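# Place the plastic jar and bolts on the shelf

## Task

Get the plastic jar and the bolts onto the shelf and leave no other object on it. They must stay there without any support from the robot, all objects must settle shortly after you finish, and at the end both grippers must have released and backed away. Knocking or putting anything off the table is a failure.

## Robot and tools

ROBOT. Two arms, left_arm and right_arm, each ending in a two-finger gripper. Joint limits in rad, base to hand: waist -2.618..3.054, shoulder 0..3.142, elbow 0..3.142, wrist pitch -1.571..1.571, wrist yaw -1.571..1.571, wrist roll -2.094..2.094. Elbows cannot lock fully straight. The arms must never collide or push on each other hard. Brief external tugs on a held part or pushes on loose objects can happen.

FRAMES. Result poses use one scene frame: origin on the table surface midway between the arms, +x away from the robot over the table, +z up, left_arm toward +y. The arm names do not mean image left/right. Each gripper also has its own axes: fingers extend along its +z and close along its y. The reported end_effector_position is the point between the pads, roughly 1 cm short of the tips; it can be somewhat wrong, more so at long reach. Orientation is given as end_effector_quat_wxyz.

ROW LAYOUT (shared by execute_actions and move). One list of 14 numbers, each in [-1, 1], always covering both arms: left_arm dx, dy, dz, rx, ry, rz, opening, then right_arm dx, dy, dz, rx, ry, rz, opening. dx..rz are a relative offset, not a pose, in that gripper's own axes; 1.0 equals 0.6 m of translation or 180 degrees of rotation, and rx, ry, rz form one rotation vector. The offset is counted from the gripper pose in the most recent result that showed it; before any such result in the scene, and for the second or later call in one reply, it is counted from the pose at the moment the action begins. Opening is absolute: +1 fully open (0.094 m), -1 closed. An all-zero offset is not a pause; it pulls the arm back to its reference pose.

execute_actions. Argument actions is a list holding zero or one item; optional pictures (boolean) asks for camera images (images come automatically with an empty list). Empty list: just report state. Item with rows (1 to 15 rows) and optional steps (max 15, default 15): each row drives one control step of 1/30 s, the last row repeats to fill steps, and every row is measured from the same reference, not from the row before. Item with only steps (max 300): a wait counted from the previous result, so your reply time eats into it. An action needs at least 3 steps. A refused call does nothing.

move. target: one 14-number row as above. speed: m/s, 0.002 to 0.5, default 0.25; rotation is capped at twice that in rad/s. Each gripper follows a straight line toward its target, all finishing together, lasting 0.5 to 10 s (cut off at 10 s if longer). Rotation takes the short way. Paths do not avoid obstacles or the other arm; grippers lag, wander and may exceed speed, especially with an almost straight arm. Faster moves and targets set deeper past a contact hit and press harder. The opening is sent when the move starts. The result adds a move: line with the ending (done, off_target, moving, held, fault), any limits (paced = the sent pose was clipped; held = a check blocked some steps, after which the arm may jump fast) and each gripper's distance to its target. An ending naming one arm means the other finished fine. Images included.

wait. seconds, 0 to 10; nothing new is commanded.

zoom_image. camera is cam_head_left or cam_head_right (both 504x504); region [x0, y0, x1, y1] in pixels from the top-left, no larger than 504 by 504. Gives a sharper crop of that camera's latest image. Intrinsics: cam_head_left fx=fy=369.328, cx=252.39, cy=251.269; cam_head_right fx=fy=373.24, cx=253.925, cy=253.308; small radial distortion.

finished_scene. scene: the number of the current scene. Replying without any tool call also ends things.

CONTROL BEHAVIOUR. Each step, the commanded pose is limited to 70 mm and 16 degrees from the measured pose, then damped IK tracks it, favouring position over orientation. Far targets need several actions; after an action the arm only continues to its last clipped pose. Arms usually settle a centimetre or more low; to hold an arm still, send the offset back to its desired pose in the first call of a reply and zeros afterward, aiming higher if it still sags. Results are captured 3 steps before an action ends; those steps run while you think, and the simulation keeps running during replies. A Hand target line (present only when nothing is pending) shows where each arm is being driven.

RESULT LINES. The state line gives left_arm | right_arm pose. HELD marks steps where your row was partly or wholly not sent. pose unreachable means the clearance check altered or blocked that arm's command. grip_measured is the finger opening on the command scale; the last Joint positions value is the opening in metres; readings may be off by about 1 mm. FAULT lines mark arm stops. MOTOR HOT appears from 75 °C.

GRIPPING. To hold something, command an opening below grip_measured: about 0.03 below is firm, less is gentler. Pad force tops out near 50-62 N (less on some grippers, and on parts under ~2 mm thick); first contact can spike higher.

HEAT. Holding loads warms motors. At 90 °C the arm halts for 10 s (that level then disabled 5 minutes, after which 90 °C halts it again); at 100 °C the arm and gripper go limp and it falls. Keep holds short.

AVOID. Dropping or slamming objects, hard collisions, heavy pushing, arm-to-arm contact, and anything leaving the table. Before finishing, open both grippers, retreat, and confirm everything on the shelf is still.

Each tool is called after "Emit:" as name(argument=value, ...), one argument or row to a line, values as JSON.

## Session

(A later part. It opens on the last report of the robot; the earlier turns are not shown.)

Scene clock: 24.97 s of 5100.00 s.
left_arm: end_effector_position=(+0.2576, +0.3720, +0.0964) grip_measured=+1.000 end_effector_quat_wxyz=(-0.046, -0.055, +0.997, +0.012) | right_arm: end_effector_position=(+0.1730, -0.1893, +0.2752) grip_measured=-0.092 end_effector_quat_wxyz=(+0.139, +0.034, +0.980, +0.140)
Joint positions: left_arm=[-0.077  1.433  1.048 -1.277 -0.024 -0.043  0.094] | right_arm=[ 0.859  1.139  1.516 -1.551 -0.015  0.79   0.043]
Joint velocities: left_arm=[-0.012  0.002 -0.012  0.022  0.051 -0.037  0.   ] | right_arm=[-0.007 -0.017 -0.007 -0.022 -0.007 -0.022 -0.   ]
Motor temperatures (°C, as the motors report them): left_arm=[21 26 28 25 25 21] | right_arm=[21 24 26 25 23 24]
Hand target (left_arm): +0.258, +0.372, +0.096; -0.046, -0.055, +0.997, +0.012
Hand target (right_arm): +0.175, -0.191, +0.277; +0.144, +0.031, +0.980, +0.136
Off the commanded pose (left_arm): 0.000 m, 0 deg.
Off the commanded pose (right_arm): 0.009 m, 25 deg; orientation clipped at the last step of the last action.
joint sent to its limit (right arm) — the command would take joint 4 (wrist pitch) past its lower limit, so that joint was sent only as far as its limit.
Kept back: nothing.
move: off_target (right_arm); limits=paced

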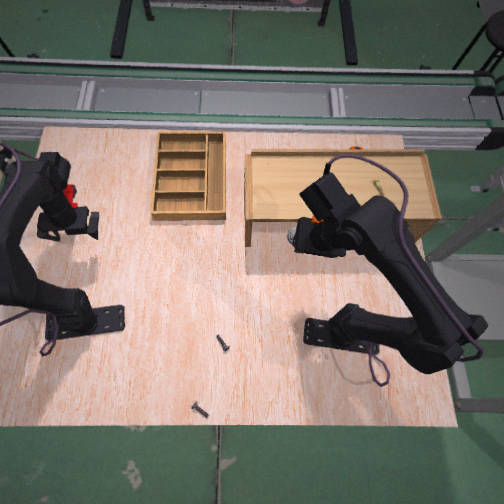

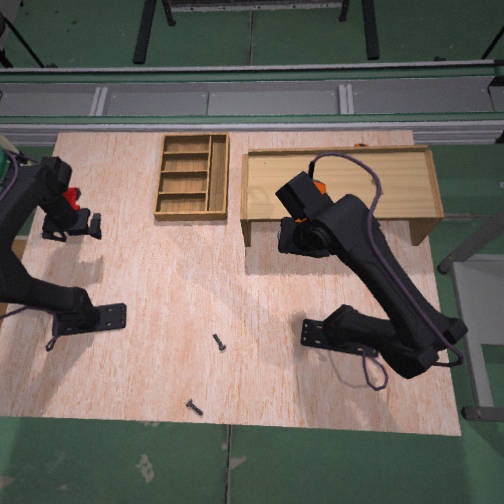

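Emit:
move(
  target=[0,0,0,0,0,0,1, -0.308,-0.2,0.082,0.09,0.085,0,-0.6],
  speed=0.25,
)

Emit:
move(
  target=[0,0,0,0,0,0,1, 0,0,0.015,0,0,0,-0.6],
  speed=0.03,
)

Emit:
move(
  target=[0,0,0,0,0,0,1, 0,0,0,0,0,0,1],
)

Emit:
move(
  target=[0,0,0,0,0,0,1, 0,0,-0.1,0,0,0,1],
)

Scene clock: 26.70 s of 5100.00 s.
left_arm: end_effector_position=(+0.2576, +0.3720, +0.0964) grip_measured=+1.000 end_effector_quat_wxyz=(-0.046, -0.055, +0.997, +0.012) | right_arm: end_effector_position=(+0.3616, -0.3099, +0.2296) grip_measured=-0.092 end_effector_quat_wxyz=(+0.085, +0.039, +0.996, +0.016)
Joint positions: left_arm=[-0.077  1.433  1.048 -1.277 -0.024 -0.043  0.094] | right_arm=[ 0.191  1.763  1.917 -1.552 -0.017  0.129  0.043]
Joint velocities: left_arm=[ 0.002  0.007 -0.027 -0.11  -0.037 -0.007  0.   ] | right_arm=[ 0.002  0.002 -0.017 -0.11   0.007  0.066  0.   ]
Motor temperatures (°C, as the motors report them): left_arm=[21 26 28 25 25 21] | right_arm=[21 24 26 25 23 24]
Hand target (left_arm): +0.258, +0.372, +0.096; -0.046, -0.055, +0.997, +0.012
Hand target (right_arm): +0.364, -0.313, +0.245; +0.111, +0.037, +0.993, +0.011
Off the commanded pose (left_arm): 0.000 m, 0 deg.
Off the commanded pose (right_arm): 0.015 m, 10 deg.
joint sent to its limit (right arm) — the command would take joint 4 (wrist pitch) past its lower limit, so that joint was sent only as far as its limit.
Kept back: nothing.
move: off_target (right_arm)

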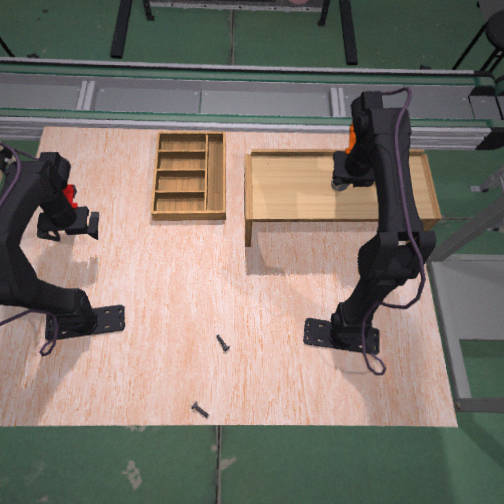

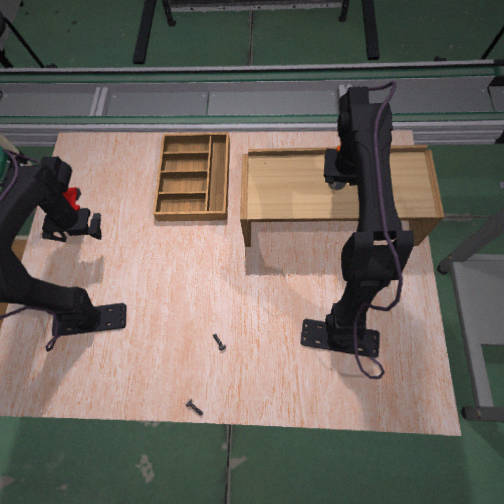

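Scene clock: 27.40 s of 5100.00 s.
left_arm: end_effector_position=(+0.2576, +0.3720, +0.0964) grip_measured=+1.000 end_effector_quat_wxyz=(-0.046, -0.055, +0.997, +0.012) | right_arm: end_effector_position=(+0.3629, -0.3099, +0.2263) grip_measured=-0.092 end_effector_quat_wxyz=(+0.087, +0.039, +0.995, +0.016)
Joint positions: left_arm=[-0.077  1.433  1.048 -1.277 -0.024 -0.043  0.094] | right_arm=[ 0.191  1.759  1.897 -1.533 -0.017  0.129  0.043]
Joint velocities: left_arm=[-0.022  0.012  0.012 -0.066 -0.007  0.007  0.   ] | right_arm=[-0.022  0.012 -0.007  0.051 -0.007  0.007 -0.001]
Motor temperatures (°C, as the motors report them): left_arm=[21 26 28 25 25 21] | right_arm=[21 24 26 25 23 24]
Hand target (left_arm): +0.258, +0.372, +0.096; -0.046, -0.055, +0.997, +0.012
Hand target (right_arm): +0.363, -0.310, +0.221; +0.085, +0.039, +0.996, +0.016
Off the commanded pose (left_arm): 0.000 m, 0 deg.
Off the commanded pose (right_arm): 0.006 m, 0 deg.
Kept back: nothing.
move: done

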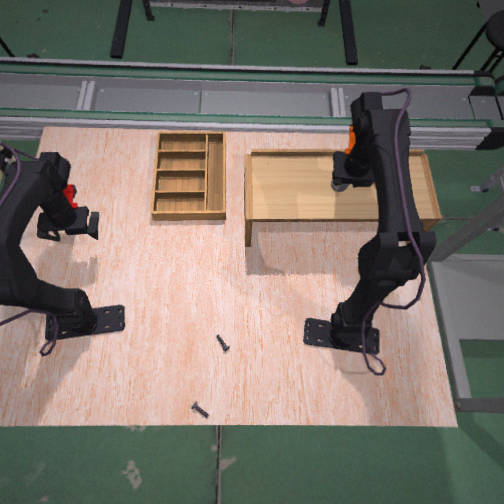

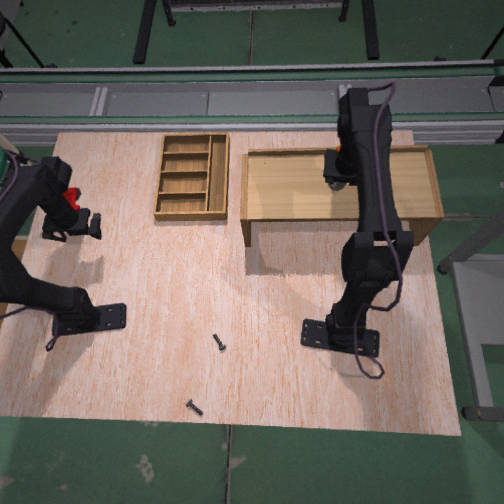

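Scene clock: 27.90 s of 5100.00 s.
left_arm: end_effector_position=(+0.2576, +0.3720, +0.0964) grip_measured=+1.000 end_effector_quat_wxyz=(-0.046, -0.055, +0.997, +0.012) | right_arm: end_effector_position=(+0.3632, -0.3099, +0.2253) grip_measured=+1.000 end_effector_quat_wxyz=(+0.085, +0.039, +0.995, +0.016)
Joint positions: left_arm=[-0.077  1.433  1.048 -1.277 -0.024 -0.043  0.094] | right_arm=[ 0.191  1.762  1.897 -1.533 -0.017  0.129  0.094]
Joint velocities: left_arm=[ 0.002 -0.002  0.002  0.022  0.022  0.007  0.   ] | right_arm=[ 0.007 -0.007 -0.027 -0.051 -0.051 -0.051  0.   ]
Motor temperatures (°C, as the motors report them): left_arm=[21 26 28 25 25 21] | right_arm=[21 24 26 25 23 24]
Hand target (left_arm): +0.258, +0.372, +0.096; -0.046, -0.055, +0.997, +0.012
Hand target (right_arm): +0.363, -0.310, +0.226; +0.086, +0.039, +0.995, +0.016
Off the commanded pose (left_arm): 0.000 m, 0 deg.
Off the commanded pose (right_arm): 0.001 m, 0 deg.
Kept back: nothing.
move: done

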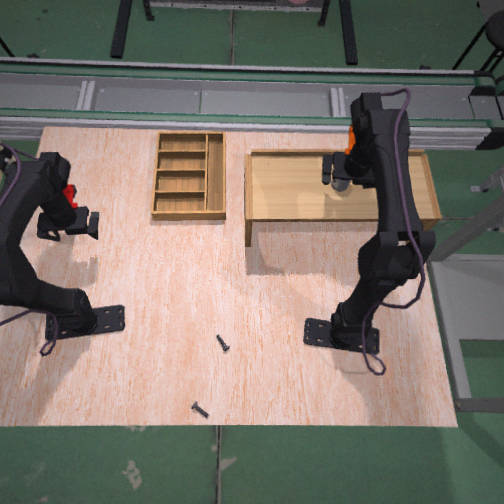

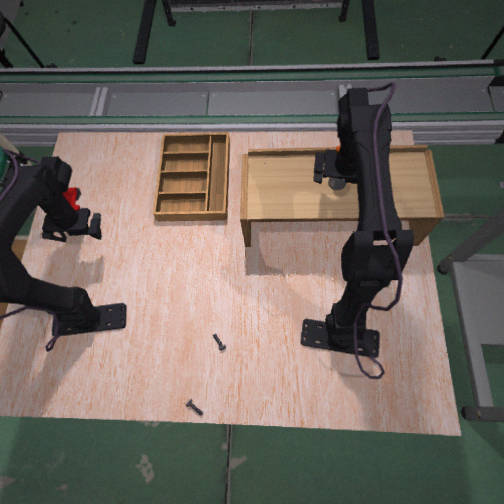

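Scene clock: 28.70 s of 5100.00 s.
left_arm: end_effector_position=(+0.2576, +0.3720, +0.0964) grip_measured=+1.000 end_effector_quat_wxyz=(-0.046, -0.055, +0.997, +0.012) | right_arm: end_effector_position=(+0.3531, -0.3103, +0.2762) grip_measured=+1.000 end_effector_quat_wxyz=(+0.160, +0.038, +0.986, +0.023)
Joint positions: left_arm=[-0.077  1.433  1.048 -1.277 -0.024 -0.043  0.094] | right_arm=[ 0.191  1.655  1.957 -1.549 -0.017  0.129  0.094]
Joint velocities: left_arm=[-0.007  0.002 -0.022  0.022 -0.066  0.095  0.   ] | right_arm=[-0.027 -0.002  0.012 -0.022  0.095 -0.037  0.   ]
Motor temperatures (°C, as the motors report them): left_arm=[21 26 28 25 25 21] | right_arm=[21 24 26 25 23 24]
Hand target (left_arm): +0.258, +0.372, +0.096; -0.046, -0.055, +0.997, +0.012
Hand target (right_arm): +0.354, -0.310, +0.285; +0.172, +0.038, +0.984, +0.024
Off the commanded pose (left_arm): 0.000 m, 0 deg.
Off the commanded pose (right_arm): 0.008 m, 9 deg.
joint sent to its limit (right arm) — the command would take joint 4 (wrist pitch) past its lower limit, so that joint was sent only as far as its limit.
Kept back: nothing.
move: off_target (right_arm)

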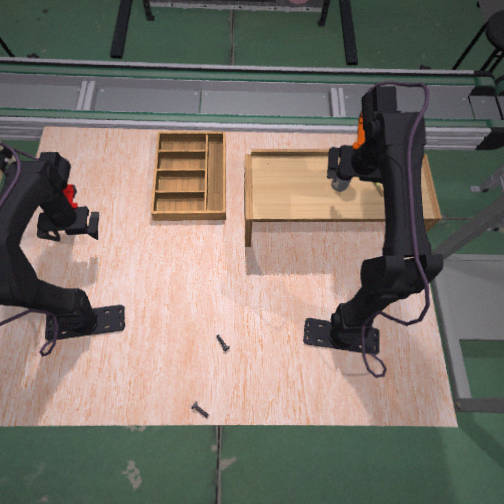

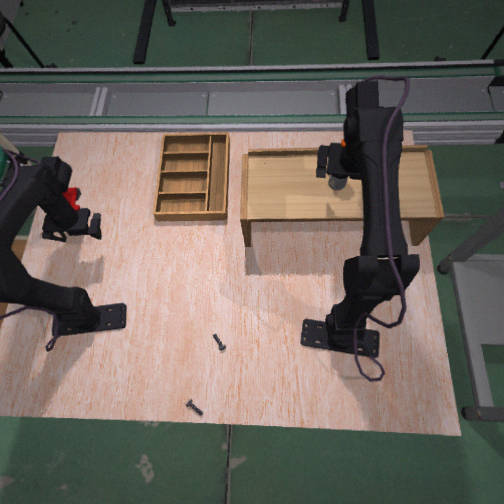

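Emit:
move(
  target=[0,0,0,0,0,0,1, 0.707,0.455,0.155,0.018,0.1,0,0.5],
  speed=0.45,
)

Emit:
move(
  target=[0,0,0,0,0,0,1, 0,0,0.03,0,0,-0.23,0.5],
  speed=0.4,
)

Scene clock: 30.83 s of 5100.00 s.
left_arm: end_effector_position=(+0.2576, +0.3720, +0.0964) grip_measured=+1.000 end_effector_quat_wxyz=(-0.046, -0.055, +0.997, +0.012) | right_arm: end_effector_position=(-0.0124, -0.0168, +0.0569) grip_measured=+0.503 end_effector_quat_wxyz=(-0.010, +0.039, +0.999, -0.027)
Joint positions: left_arm=[-0.077  1.433  1.048 -1.277 -0.024 -0.043  0.094] | right_arm=[ 1.786  1.823  1.304 -1.103 -0.027  1.722  0.071]
Joint velocities: left_arm=[-0.012  0.002  0.002 -0.037  0.051  0.051  0.   ] | right_arm=[-0.002  0.002 -0.002  0.007  0.007 -0.022  0.   ]
Motor temperatures (°C, as the motors report them): left_arm=[21 26 28 25 24 21] | right_arm=[21 24 27 25 23 24]
Hand target (left_arm): +0.258, +0.372, +0.096; -0.046, -0.055, +0.997, +0.012
Hand target (right_arm): -0.014, -0.006, +0.067; -0.010, +0.041, +0.999, -0.005
Off the commanded pose (left_arm): 0.000 m, 0 deg.
Off the commanded pose (right_arm): 0.025 m, 3 deg.
Kept back: nothing.
move: off_target (right_arm)

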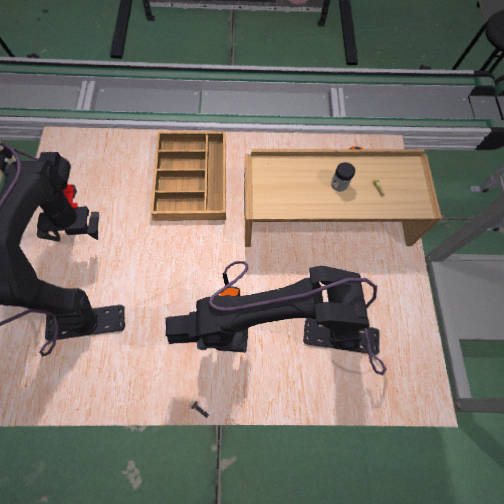

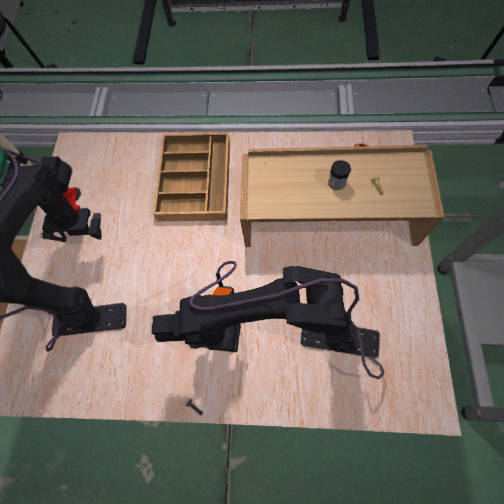

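Scene clock: 32.40 s of 5100.00 s.
left_arm: end_effector_position=(+0.2576, +0.3720, +0.0964) grip_measured=+1.000 end_effector_quat_wxyz=(-0.046, -0.055, +0.997, +0.012) | right_arm: end_effector_position=(-0.0125, -0.0160, +0.0420) grip_measured=+0.503 end_effector_quat_wxyz=(-0.019, -0.312, +0.950, -0.020)
Joint positions: left_arm=[-0.077  1.433  1.048 -1.277 -0.024 -0.043  0.094] | right_arm=[ 1.786  1.839  1.263 -1.042 -0.027  1.008  0.071]
Joint velocities: left_arm=[-0.002 -0.017 -0.002  0.022  0.037 -0.066  0.   ] | right_arm=[-0.012  0.002  0.007  0.037  0.022  0.007 -0.   ]
Motor temperatures (°C, as the motors report them): left_arm=[21 26 28 25 24 21] | right_arm=[21 24 26 25 23 24]
Hand target (left_arm): +0.258, +0.372, +0.096; -0.046, -0.055, +0.997, +0.012
Hand target (right_arm): -0.013, -0.018, +0.039; -0.019, -0.317, +0.948, -0.021
Off the commanded pose (left_arm): 0.000 m, 0 deg.
Off the commanded pose (right_arm): 0.004 m, 1 deg.
Kept back: nothing.
move: done

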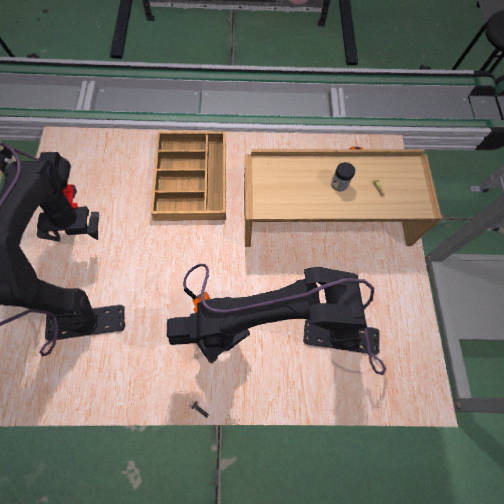

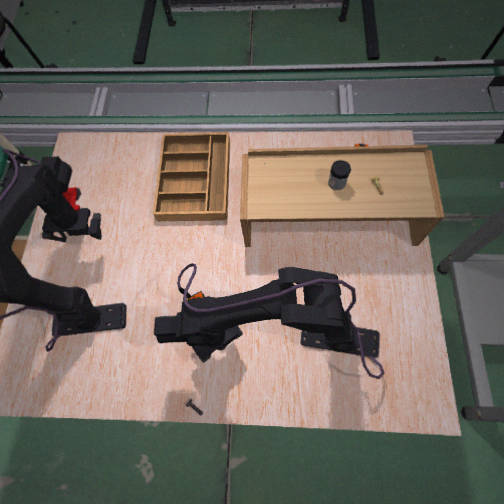

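Emit:
move(
  target=[0,0,0,0,0,0,1, -0.02,0.015,0.056,0,0,0,0.5],
  speed=0.05,
)

Emit:
move(
  target=[0,0,0,0,0,0,1, 0,0,0,0,0,0,-1],
)

Emit:
move(
  target=[0,0,0,0,0,0,1, -0.143,-0.397,-0.39,0,0,0,-1],
  speed=0.4,
)

Scene clock: 33.73 s of 5100.00 s.
left_arm: end_effector_position=(+0.2576, +0.3720, +0.0964) grip_measured=+1.000 end_effector_quat_wxyz=(-0.046, -0.055, +0.997, +0.012) | right_arm: end_effector_position=(-0.0124, -0.0026, +0.0108) grip_measured=+0.503 end_effector_quat_wxyz=(-0.020, -0.315, +0.949, -0.019)
Joint positions: left_arm=[-0.077  1.433  1.048 -1.277 -0.024 -0.043  0.094] | right_arm=[ 1.781  1.931  1.253 -0.94  -0.028  0.999  0.071]
Joint velocities: left_arm=[-0.007  0.002 -0.007 -0.007 -0.037  0.037  0.   ] | right_arm=[-0.002  0.002 -0.012  0.022 -0.037 -0.007 -0.002]
Motor temperatures (°C, as the motors report them): left_arm=[21 25 28 25 24 21] | right_arm=[21 24 26 25 23 24]
Hand target (left_arm): +0.258, +0.372, +0.096; -0.046, -0.055, +0.997, +0.012
Hand target (right_arm): -0.009, -0.004, +0.007; -0.019, -0.312, +0.950, -0.020
Off the commanded pose (left_arm): 0.000 m, 0 deg.
Off the commanded pose (right_arm): 0.005 m, 0 deg.
Kept back: nothing.
move: done

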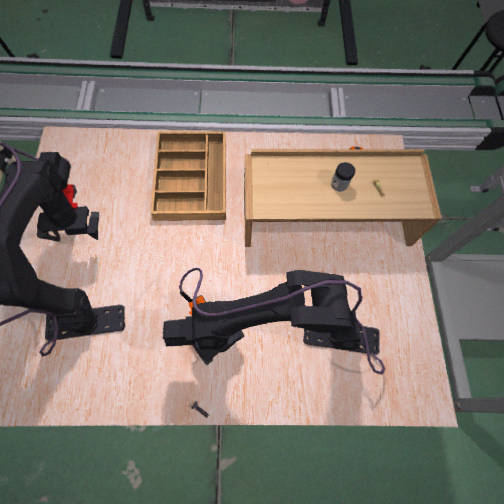

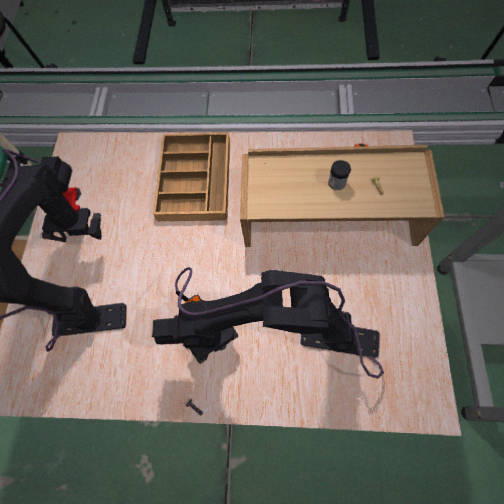

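Scene clock: 34.23 s of 5100.00 s.
left_arm: end_effector_position=(+0.2576, +0.3720, +0.0964) grip_measured=+1.000 end_effector_quat_wxyz=(-0.046, -0.055, +0.997, +0.012) | right_arm: end_effector_position=(-0.0125, -0.0026, +0.0108) grip_measured=-0.862 end_effector_quat_wxyz=(-0.020, -0.315, +0.949, -0.019)
Joint positions: left_arm=[-0.077  1.433  1.048 -1.277 -0.024 -0.043  0.094] | right_arm=[ 1.781  1.931  1.253 -0.94  -0.029  0.999  0.006]
Joint velocities: left_arm=[-0.002 -0.002  0.002  0.007 -0.037  0.007  0.   ] | right_arm=[-0.007  0.002 -0.002  0.022 -0.066 -0.066  0.   ]
Motor temperatures (°C, as the motors report them): left_arm=[21 25 28 25 24 21] | right_arm=[21 24 26 25 23 24]
Hand target (left_arm): +0.258, +0.372, +0.096; -0.046, -0.055, +0.997, +0.012
Hand target (right_arm): -0.012, -0.003, +0.011; -0.020, -0.315, +0.949, -0.019
Off the commanded pose (left_arm): 0.000 m, 0 deg.
Off the commanded pose (right_arm): 0.000 m, 0 deg.
Kept back: nothing.
move: done

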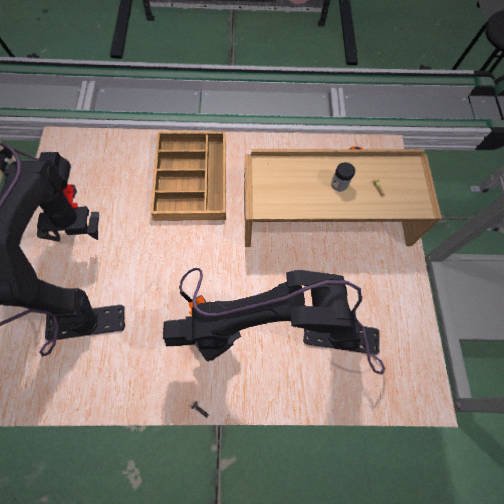

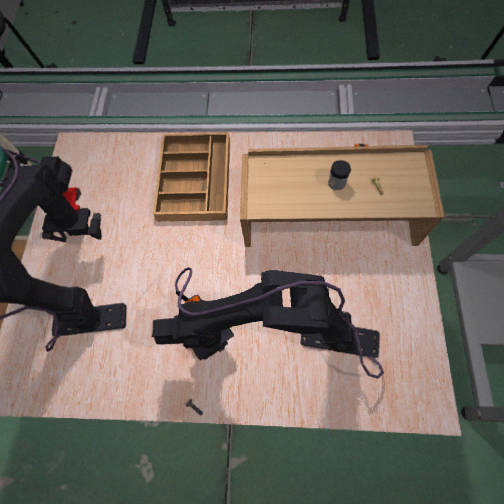

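Scene clock: 35.87 s of 5100.00 s.
left_arm: end_effector_position=(+0.2576, +0.3720, +0.0964) grip_measured=+1.000 end_effector_quat_wxyz=(-0.046, -0.055, +0.997, +0.012) | right_arm: end_effector_position=(+0.2055, -0.1240, +0.2442) grip_measured=-0.862 end_effector_quat_wxyz=(+0.094, -0.311, +0.944, +0.049)
Joint positions: left_arm=[-0.077  1.433  1.048 -1.277 -0.024 -0.043  0.094] | right_arm=[ 0.973  1.491  1.682 -1.549  0.007  0.194  0.006]
Joint velocities: left_arm=[ 0.002 -0.007 -0.027 -0.007 -0.022 -0.051  0.   ] | right_arm=[-0.002 -0.007 -0.012 -0.051  0.007 -0.007 -0.   ]
Motor temperatures (°C, as the motors report them): left_arm=[21 25 28 25 24 21] | right_arm=[21 24 27 25 23 24]
Hand target (left_arm): +0.258, +0.372, +0.096; -0.046, -0.055, +0.997, +0.012
Hand target (right_arm): +0.208, -0.124, +0.251; +0.106, -0.314, +0.942, +0.050
Off the commanded pose (left_arm): 0.000 m, 0 deg.
Off the commanded pose (right_arm): 0.007 m, 15 deg.
joint sent to its limit (right arm) — the command would take joint 4 (wrist pitch) past its lower limit, so that joint was sent only as far as its limit.
Kept back: nothing.
move: off_target (right_arm)

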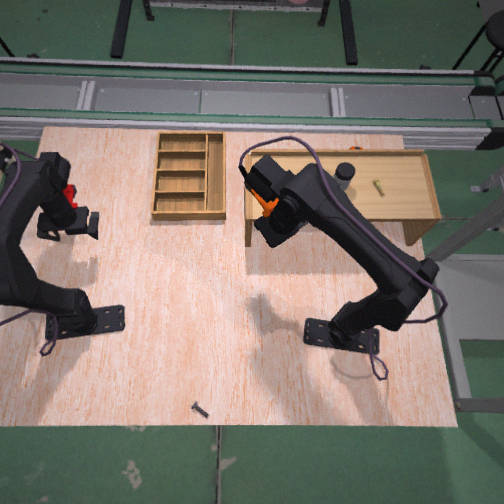

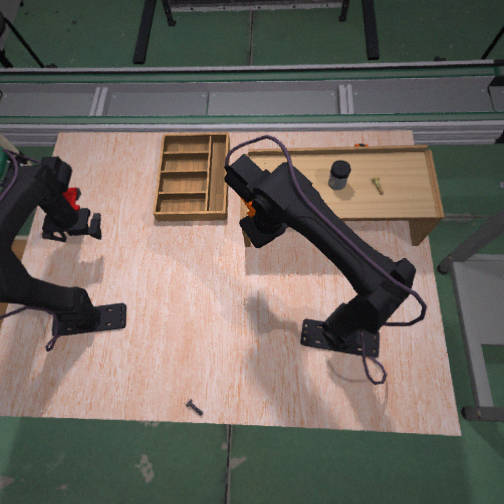

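Emit:
execute_actions(
  actions=[],
)

Scene clock: 36.10 s of 5100.00 s.
left_arm: end_effector_position=(+0.2576, +0.3720, +0.0964) grip_measured=+1.000 end_effector_quat_wxyz=(-0.046, -0.055, +0.997, +0.012) | right_arm: end_effector_position=(+0.2054, -0.1240, +0.2442) grip_measured=-0.862 end_effector_quat_wxyz=(+0.094, -0.312, +0.944, +0.049)
Joint positions: left_arm=[-0.077  1.433  1.048 -1.277 -0.024 -0.043  0.094] | right_arm=[ 0.973  1.491  1.682 -1.549  0.007  0.192  0.006]
Joint velocities: left_arm=[-0.012 -0.002 -0.002 -0.11  -0.022 -0.051  0.   ] | right_arm=[ 0.002 -0.007  0.007 -0.007 -0.037  0.081  0.   ]
Motor temperatures (°C, as the motors report them): left_arm=[21 25 28 25 24 21] | right_arm=[21 24 27 25 23 24]
Hand target (left_arm): +0.258, +0.372, +0.096; -0.046, -0.055, +0.997, +0.012
Hand target (right_arm): +0.208, -0.124, +0.251; +0.106, -0.314, +0.942, +0.050
Off the commanded pose (left_arm): 0.000 m, 0 deg.
Off the commanded pose (right_arm): 0.007 m, 15 deg.
Kept back: nothing.
Steps of this call (steps 1 to 7: nothing new was sent). Readings (end_effector_position):
1: left_arm (+0.2576, +0.3720, +0.0964) | right_arm (+0.2055, -0.1240, +0.2442)
2: left_arm (+0.2576, +0.3720, +0.0964) | right_arm (+0.2054, -0.1240, +0.2442)
4: left_arm (+0.2576, +0.3720, +0.0964) | right_arm (+0.2054, -0.1240, +0.2442)
7: the state above

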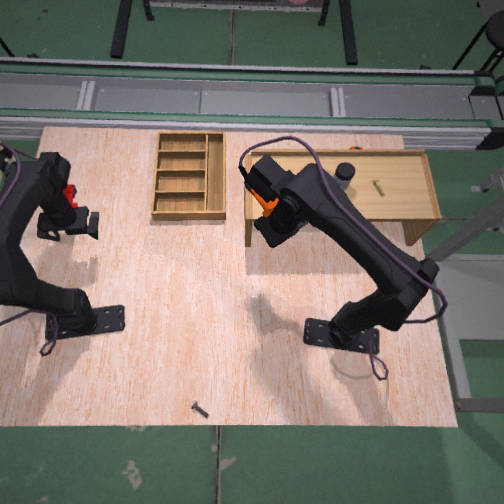

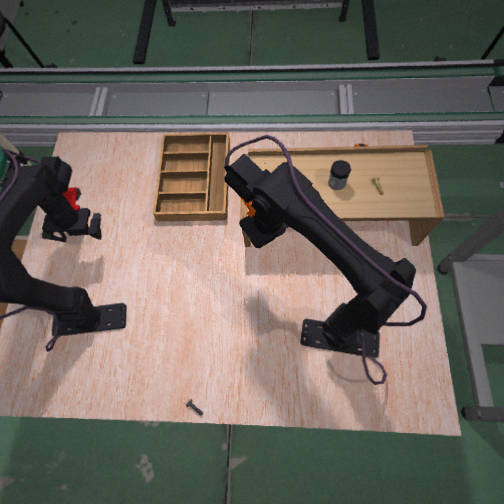

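Delta (0.155,-0.08,-0.025): x: -.122+.046+.005=-.071; y: -.092-.064-.001=-.157; z: .023-.012+.024=.035.

Emit:
move(
  target=[0,0,0,0,0,0,1,-0.118,-0.262,0.058,0,0,0,-1],
)

Scene clock: 37.67 s of 5100.00 s.
left_arm: end_effector_position=(+0.2576, +0.3720, +0.0964) grip_measured=+1.000 end_effector_quat_wxyz=(-0.046, -0.055, +0.997, +0.012) | right_arm: end_effector_position=(+0.3613, -0.2077, +0.2085) grip_measured=-0.862 end_effector_quat_wxyz=(+0.080, -0.308, +0.947, +0.040)
Joint positions: left_arm=[-0.077  1.433  1.048 -1.277 -0.024 -0.043  0.094] | right_arm=[ 0.442  1.83   1.91  -1.493 -0.082 -0.322  0.006]
Joint velocities: left_arm=[-0.007 -0.007  0.007  0.037 -0.037 -0.066  0.   ] | right_arm=[-0.017  0.002 -0.002  0.022  0.022 -0.022 -0.   ]
Motor temperatures (°C, as the motors report them): left_arm=[21 25 28 25 24 21] | right_arm=[21 24 27 25 23 24]
Hand target (left_arm): +0.258, +0.372, +0.096; -0.046, -0.055, +0.997, +0.012
Hand target (right_arm): +0.364, -0.205, +0.221; +0.099, -0.312, +0.944, +0.047
Off the commanded pose (left_arm): 0.000 m, 0 deg.
Off the commanded pose (right_arm): 0.012 m, 2 deg.
Kept back: nothing.
move: off_target (right_arm)

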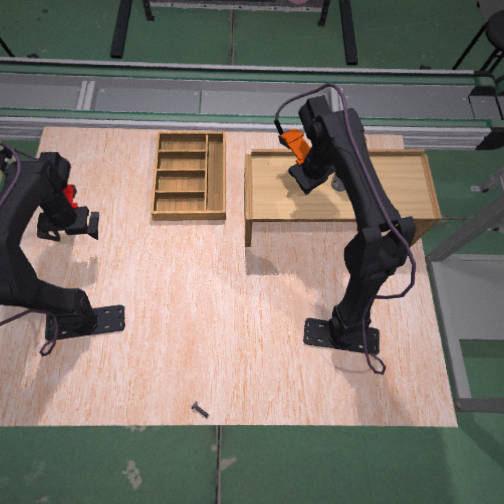

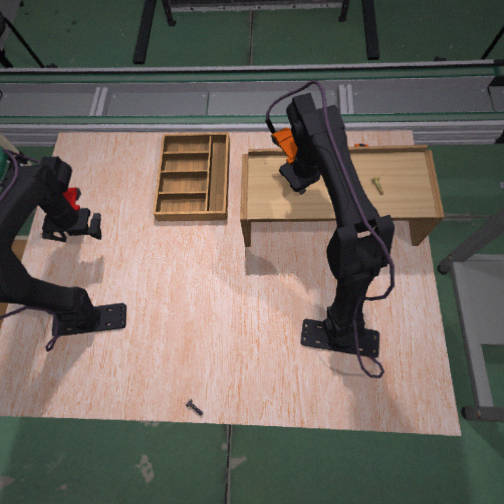

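Emit:
move(
  target=[0,0,0,0,0,0,1,0,0,0.02,0,0,0,-1],
  speed=0.05,
)

Emit:
move(
  target=[0,0,0,0,0,0,1,0,0,0,0,0,0,-0.3],
)

Emit:
move(
  target=[0,0,0,0,0,0,1,0,0,-0.08,0,0,0,-0.3],
)

Emit:
move(
  target=[0,0,0,0,0,0,1,0.13,0.28,-0.04,0,0,0,0.4],
)

Scene clock: 38.67 s of 5100.00 s.
left_arm: end_effector_position=(+0.2576, +0.3720, +0.0964) grip_measured=+1.000 end_effector_quat_wxyz=(-0.046, -0.055, +0.997, +0.012) | right_arm: end_effector_position=(+0.3611, -0.2075, +0.1962) grip_measured=-0.862 end_effector_quat_wxyz=(+0.072, -0.309, +0.947, +0.041)
Joint positions: left_arm=[-0.077  1.433  1.048 -1.277 -0.024 -0.043  0.094] | right_arm=[ 0.442  1.83   1.861 -1.459 -0.084 -0.324  0.006]
Joint velocities: left_arm=[-0.002 -0.002 -0.022  0.022 -0.051  0.037  0.   ] | right_arm=[ 0.007 -0.012 -0.017 -0.007 -0.051 -0.022 -0.   ]
Motor temperatures (°C, as the motors report them): left_arm=[21 25 28 25 24 21] | right_arm=[21 24 27 25 23 24]
Hand target (left_arm): +0.258, +0.372, +0.096; -0.046, -0.055, +0.997, +0.012
Hand target (right_arm): +0.363, -0.206, +0.197; +0.080, -0.308, +0.947, +0.040
Off the commanded pose (left_arm): 0.000 m, 0 deg.
Off the commanded pose (right_arm): 0.002 m, 1 deg.
Kept back: nothing.
move: done

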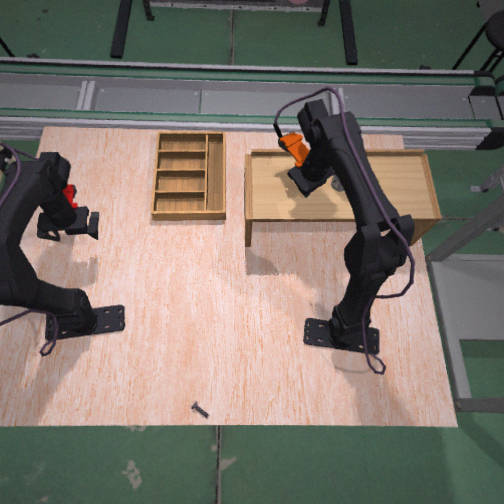

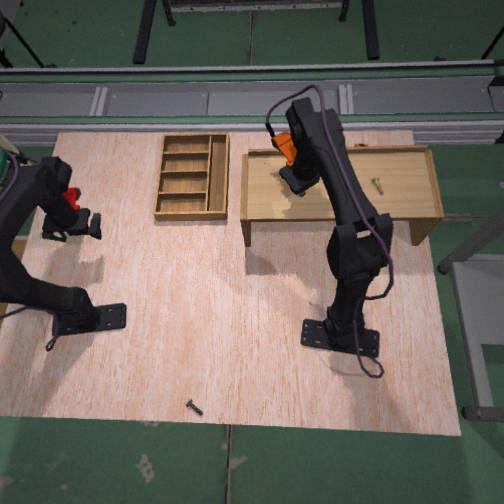

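Scene clock: 39.17 s of 5100.00 s.
left_arm: end_effector_position=(+0.2576, +0.3720, +0.0964) grip_measured=+1.000 end_effector_quat_wxyz=(-0.046, -0.055, +0.997, +0.012) | right_arm: end_effector_position=(+0.3611, -0.2075, +0.1962) grip_measured=-0.303 end_effector_quat_wxyz=(+0.072, -0.309, +0.947, +0.041)
Joint positions: left_arm=[-0.077  1.433  1.048 -1.277 -0.024 -0.043  0.094] | right_arm=[ 0.442  1.83   1.861 -1.459 -0.084 -0.324  0.033]
Joint velocities: left_arm=[ 0.002 -0.007 -0.007  0.007  0.007 -0.022  0.   ] | right_arm=[ 0.002  0.012  0.017  0.051  0.095 -0.022 -0.   ]
Motor temperatures (°C, as the motors report them): left_arm=[21 25 28 25 24 21] | right_arm=[21 24 27 25 23 24]
Hand target (left_arm): +0.258, +0.372, +0.096; -0.046, -0.055, +0.997, +0.012
Hand target (right_arm): +0.361, -0.208, +0.196; +0.072, -0.309, +0.947, +0.041
Off the commanded pose (left_arm): 0.000 m, 0 deg.
Off the commanded pose (right_arm): 0.000 m, 0 deg.
Kept back: nothing.
move: done

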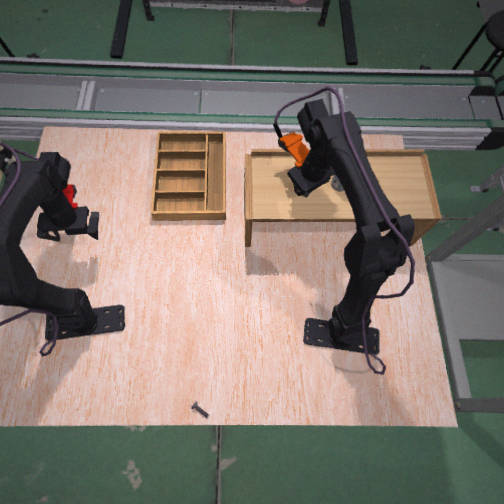

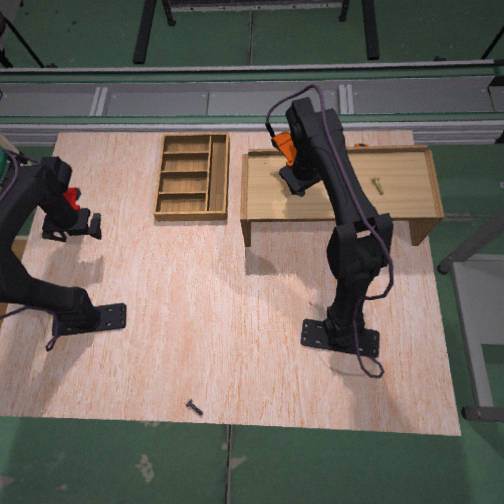

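Scene clock: 39.97 s of 5100.00 s.
left_arm: end_effector_position=(+0.2576, +0.3720, +0.0964) grip_measured=+1.000 end_effector_quat_wxyz=(-0.046, -0.055, +0.997, +0.012) | right_arm: end_effector_position=(+0.3547, -0.2095, +0.2283) grip_measured=-0.303 end_effector_quat_wxyz=(+0.090, -0.309, +0.946, +0.041)
Joint positions: left_arm=[-0.077  1.433  1.048 -1.277 -0.024 -0.043  0.094] | right_arm=[ 0.442  1.809  1.964 -1.547 -0.084 -0.324  0.033]
Joint velocities: left_arm=[-0.007 -0.002 -0.007  0.081 -0.007 -0.007  0.   ] | right_arm=[-0.007 -0.002 -0.007 -0.022 -0.007  0.007 -0.001]
Motor temperatures (°C, as the motors report them): left_arm=[21 25 28 25 24 21] | right_arm=[21 24 27 25 23 24]
Hand target (left_arm): +0.258, +0.372, +0.096; -0.046, -0.055, +0.997, +0.012
Hand target (right_arm): +0.356, -0.213, +0.243; +0.112, -0.307, +0.944, +0.040
Off the commanded pose (left_arm): 0.000 m, 0 deg.
Off the commanded pose (right_arm): 0.016 m, 2 deg.
joint sent to its limit (right arm) — the command would take joint 4 (wrist pitch) past its lower limit, so that joint was sent only as far as its limit.
Kept back: nothing.
move: off_target (right_arm)

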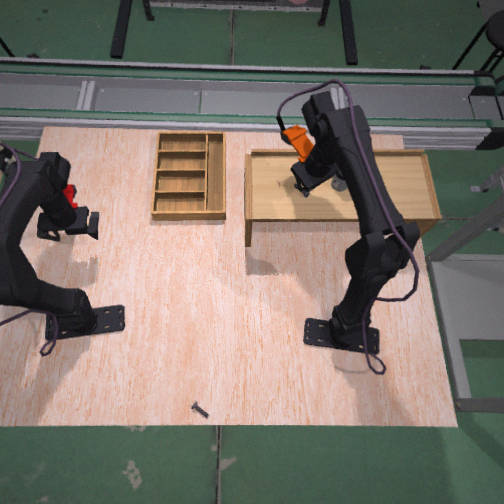

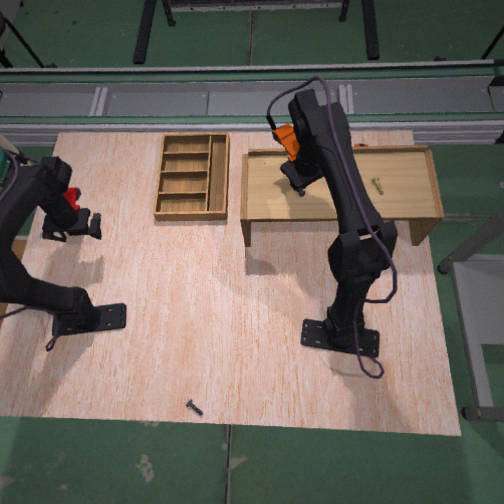

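Scene clock: 41.43 s of 5100.00 s.
left_arm: end_effector_position=(+0.2576, +0.3720, +0.0964) grip_measured=+1.000 end_effector_quat_wxyz=(-0.046, -0.055, +0.997, +0.012) | right_arm: end_effector_position=(+0.1891, -0.1169, +0.2374) grip_measured=+0.397 end_effector_quat_wxyz=(+0.082, -0.310, +0.946, +0.048)
Joint positions: left_arm=[-0.077  1.433  1.048 -1.277 -0.024 -0.043  0.094] | right_arm=[ 1.036  1.483  1.65  -1.549  0.009  0.26   0.066]
Joint velocities: left_arm=[ 0.012 -0.012 -0.002  0.081 -0.007 -0.081  0.   ] | right_arm=[ 0.017 -0.007  0.002  0.007  0.022 -0.022  0.   ]
Motor temperatures (°C, as the motors report them): left_arm=[21 25 28 25 24 21] | right_arm=[21 24 27 25 23 24]
Hand target (left_arm): +0.258, +0.372, +0.096; -0.046, -0.055, +0.997, +0.012
Hand target (right_arm): +0.186, -0.122, +0.240; +0.087, -0.309, +0.946, +0.044
Off the commanded pose (left_arm): 0.000 m, 0 deg.
Off the commanded pose (right_arm): 0.006 m, 1 deg.
joint sent to its limit (right arm) — the command would take joint 4 (wrist pitch) past its lower limit, so that joint was sent only as far as its limit.
Kept back: nothing.
move: done

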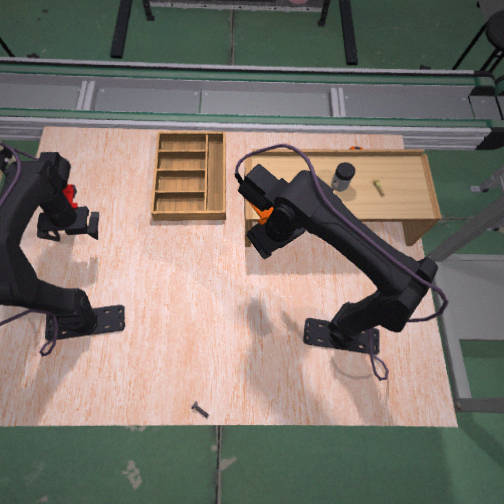

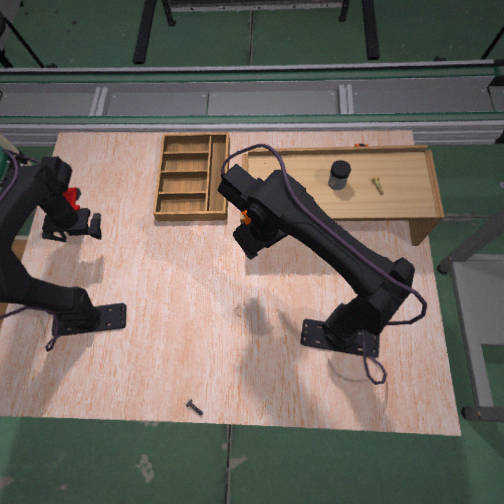

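Emit:
move(
  target=[0,0,0,0,0,0,1,0.379,0.577,0.237,0.013,0.059,-0.08,0.4],
)

Scene clock: 43.97 s of 5100.00 s.
left_arm: end_effector_position=(+0.2576, +0.3720, +0.0964) grip_measured=+1.000 end_effector_quat_wxyz=(-0.046, -0.055, +0.997, +0.012) | right_arm: end_effector_position=(-0.1832, +0.0336, +0.0479) grip_measured=+0.397 end_effector_quat_wxyz=(-0.001, -0.429, +0.903, -0.031)
Joint positions: left_arm=[-0.077  1.433  1.048 -1.277 -0.024 -0.043  0.094] | right_arm=[ 2.208  2.227  1.86  -1.266 -0.006  1.178  0.066]
Joint velocities: left_arm=[-0.017  0.007  0.007  0.037 -0.037 -0.007  0.   ] | right_arm=[ 0.002  0.002  0.002 -0.007  0.11  -0.037 -0.   ]
Motor temperatures (°C, as the motors report them): left_arm=[21 25 28 25 24 21] | right_arm=[21 24 27 25 23 24]
Hand target (left_arm): +0.258, +0.372, +0.096; -0.046, -0.055, +0.997, +0.012
Hand target (right_arm): -0.186, +0.039, +0.061; -0.003, -0.426, +0.905, -0.016
Off the commanded pose (left_arm): 0.000 m, 0 deg.
Off the commanded pose (right_arm): 0.027 m, 3 deg.
Kept back: nothing.
move: off_target (right_arm)

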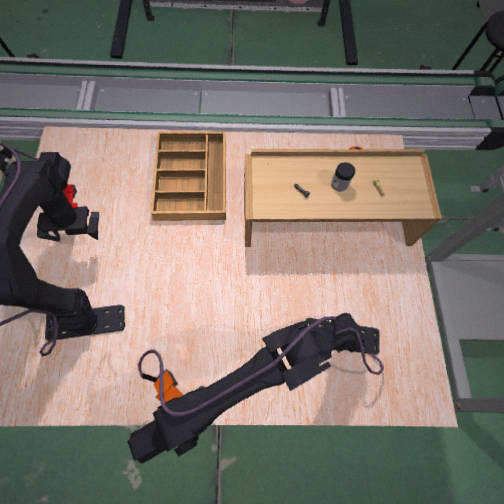

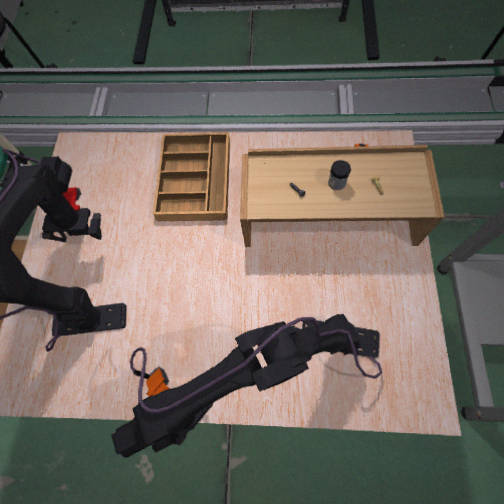

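Emit:
move(
  target=[0,0,0,0,0,0,1,-0.034,0.003,0.055,-0.018,0,0,0.7],
  speed=0.08,
)

Emit:
move(
  target=[0,0,0,0,0,0,1,0,0,0,0,0,0,-1],
)

Scene clock: 45.23 s of 5100.00 s.
left_arm: end_effector_position=(+0.2576, +0.3720, +0.0964) grip_measured=+1.000 end_effector_quat_wxyz=(-0.046, -0.055, +0.997, +0.012) | right_arm: end_effector_position=(-0.1716, +0.0480, +0.0137) grip_measured=+0.697 end_effector_quat_wxyz=(-0.011, -0.430, +0.903, -0.010)
Joint positions: left_arm=[-0.077  1.433  1.048 -1.277 -0.024 -0.043  0.094] | right_arm=[ 2.161  2.241  1.746 -1.096 -0.022  1.131  0.08 ]
Joint velocities: left_arm=[ 0.007  0.007 -0.012 -0.007 -0.066  0.007  0.   ] | right_arm=[-0.007 -0.002  0.002  0.007  0.066 -0.037 -0.   ]
Motor temperatures (°C, as the motors report them): left_arm=[21 25 28 25 24 21] | right_arm=[21 25 27 25 23 24]
Hand target (left_arm): +0.258, +0.372, +0.096; -0.046, -0.055, +0.997, +0.012
Hand target (right_arm): -0.170, +0.049, +0.015; -0.013, -0.430, +0.903, -0.006
Off the commanded pose (left_arm): 0.000 m, 0 deg.
Off the commanded pose (right_arm): 0.001 m, 1 deg.
Kept back: nothing.
move: done

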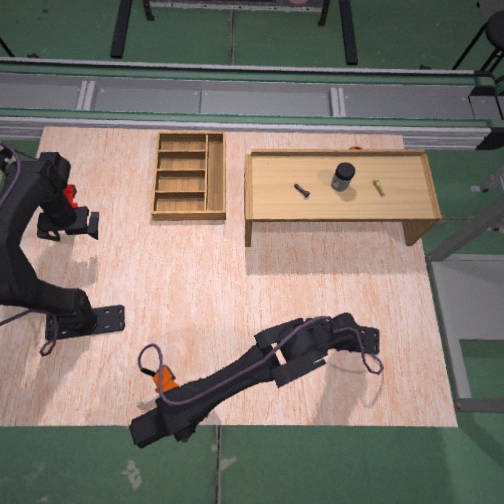

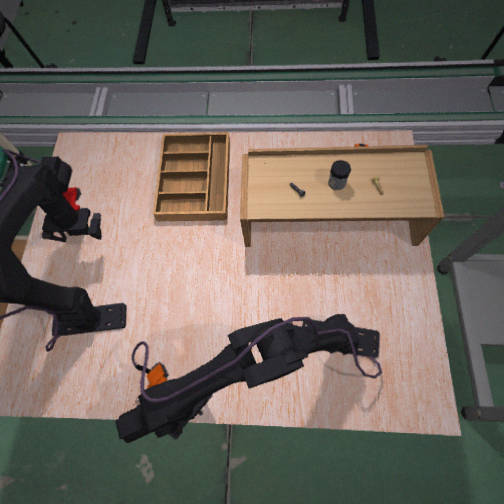

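Scene clock: 45.73 s of 5100.00 s.
left_arm: end_effector_position=(+0.2576, +0.3720, +0.0964) grip_measured=+1.000 end_effector_quat_wxyz=(-0.046, -0.055, +0.997, +0.012) | right_arm: end_effector_position=(-0.1717, +0.0478, +0.0137) grip_measured=-0.866 end_effector_quat_wxyz=(-0.011, -0.430, +0.903, -0.010)
Joint positions: left_arm=[-0.077  1.433  1.048 -1.277 -0.024 -0.043  0.094] | right_arm=[ 2.161  2.241  1.746 -1.096 -0.023  1.131  0.006]
Joint velocities: left_arm=[-0.007 -0.007 -0.002 -0.022 -0.037  0.022  0.   ] | right_arm=[-0.007 -0.012  0.002  0.022 -0.007  0.051 -0.   ]
Motor temperatures (°C, as the motors report them): left_arm=[21 25 28 25 24 21] | right_arm=[21 25 27 25 23 24]
Hand target (left_arm): +0.258, +0.372, +0.096; -0.046, -0.055, +0.997, +0.012
Hand target (right_arm): -0.172, +0.048, +0.014; -0.011, -0.430, +0.903, -0.010
Off the commanded pose (left_arm): 0.000 m, 0 deg.
Off the commanded pose (right_arm): 0.000 m, 0 deg.
Kept back: nothing.
move: done

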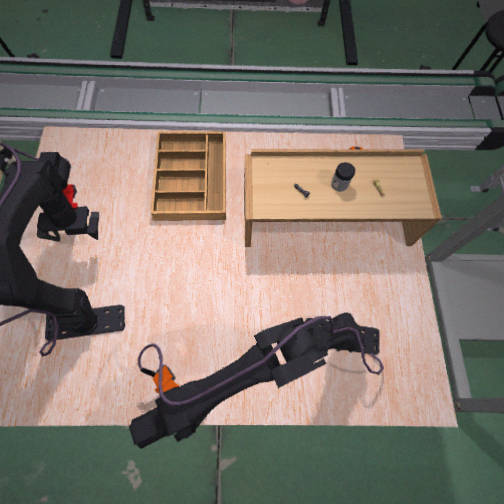

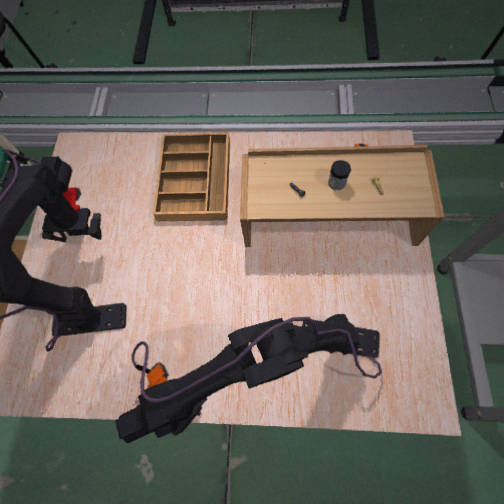

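Got it. d=(.372,-.18,.236): x:-.234+.14=-.095; y:-.288-.113=-.401.

Emit:
move(
  target=[0,0,0,0,0,0,1,-0.158,-0.668,-0.4,0,0,0,-1],
)

Scene clock: 48.57 s of 5100.00 s.
left_arm: end_effector_position=(+0.2576, +0.3720, +0.0964) grip_measured=+1.000 end_effector_quat_wxyz=(-0.046, -0.055, +0.997, +0.012) | right_arm: end_effector_position=(+0.2040, -0.1151, +0.2503) grip_measured=-0.866 end_effector_quat_wxyz=(+0.107, -0.426, +0.897, +0.045)
Joint positions: left_arm=[-0.077  1.433  1.048 -1.277 -0.024 -0.043  0.094] | right_arm=[ 0.995  1.503  1.714 -1.55   0.002 -0.033  0.006]
Joint velocities: left_arm=[-0.012 -0.007 -0.007 -0.022  0.007  0.081  0.   ] | right_arm=[ 0.012 -0.007 -0.012  0.007 -0.051 -0.007  0.002]
Motor temperatures (°C, as the motors report them): left_arm=[21 25 28 25 24 21] | right_arm=[21 25 27 25 23 24]
Hand target (left_arm): +0.258, +0.372, +0.096; -0.046, -0.055, +0.997, +0.012
Hand target (right_arm): +0.206, -0.116, +0.264; +0.129, -0.427, +0.894, +0.050
Off the commanded pose (left_arm): 0.000 m, 0 deg.
Off the commanded pose (right_arm): 0.011 m, 15 deg.
joint sent to its limit (right arm) — the command would take joint 4 (wrist pitch) past its lower limit, so that joint was sent only as far as its limit.
Kept back: nothing.
move: off_target (right_arm)

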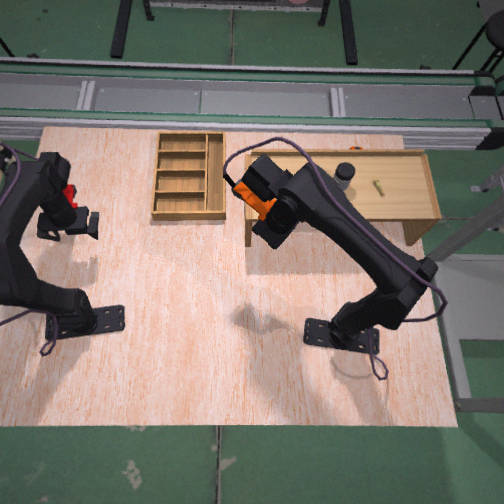

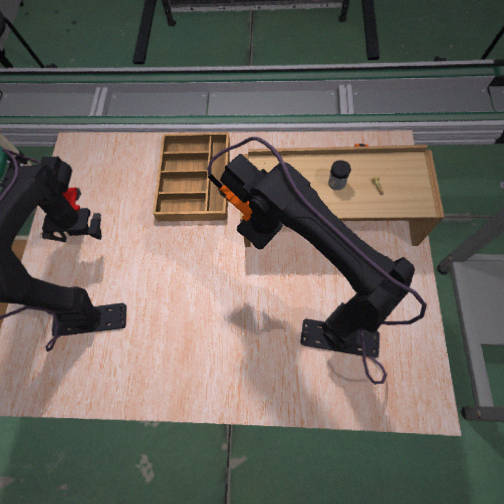

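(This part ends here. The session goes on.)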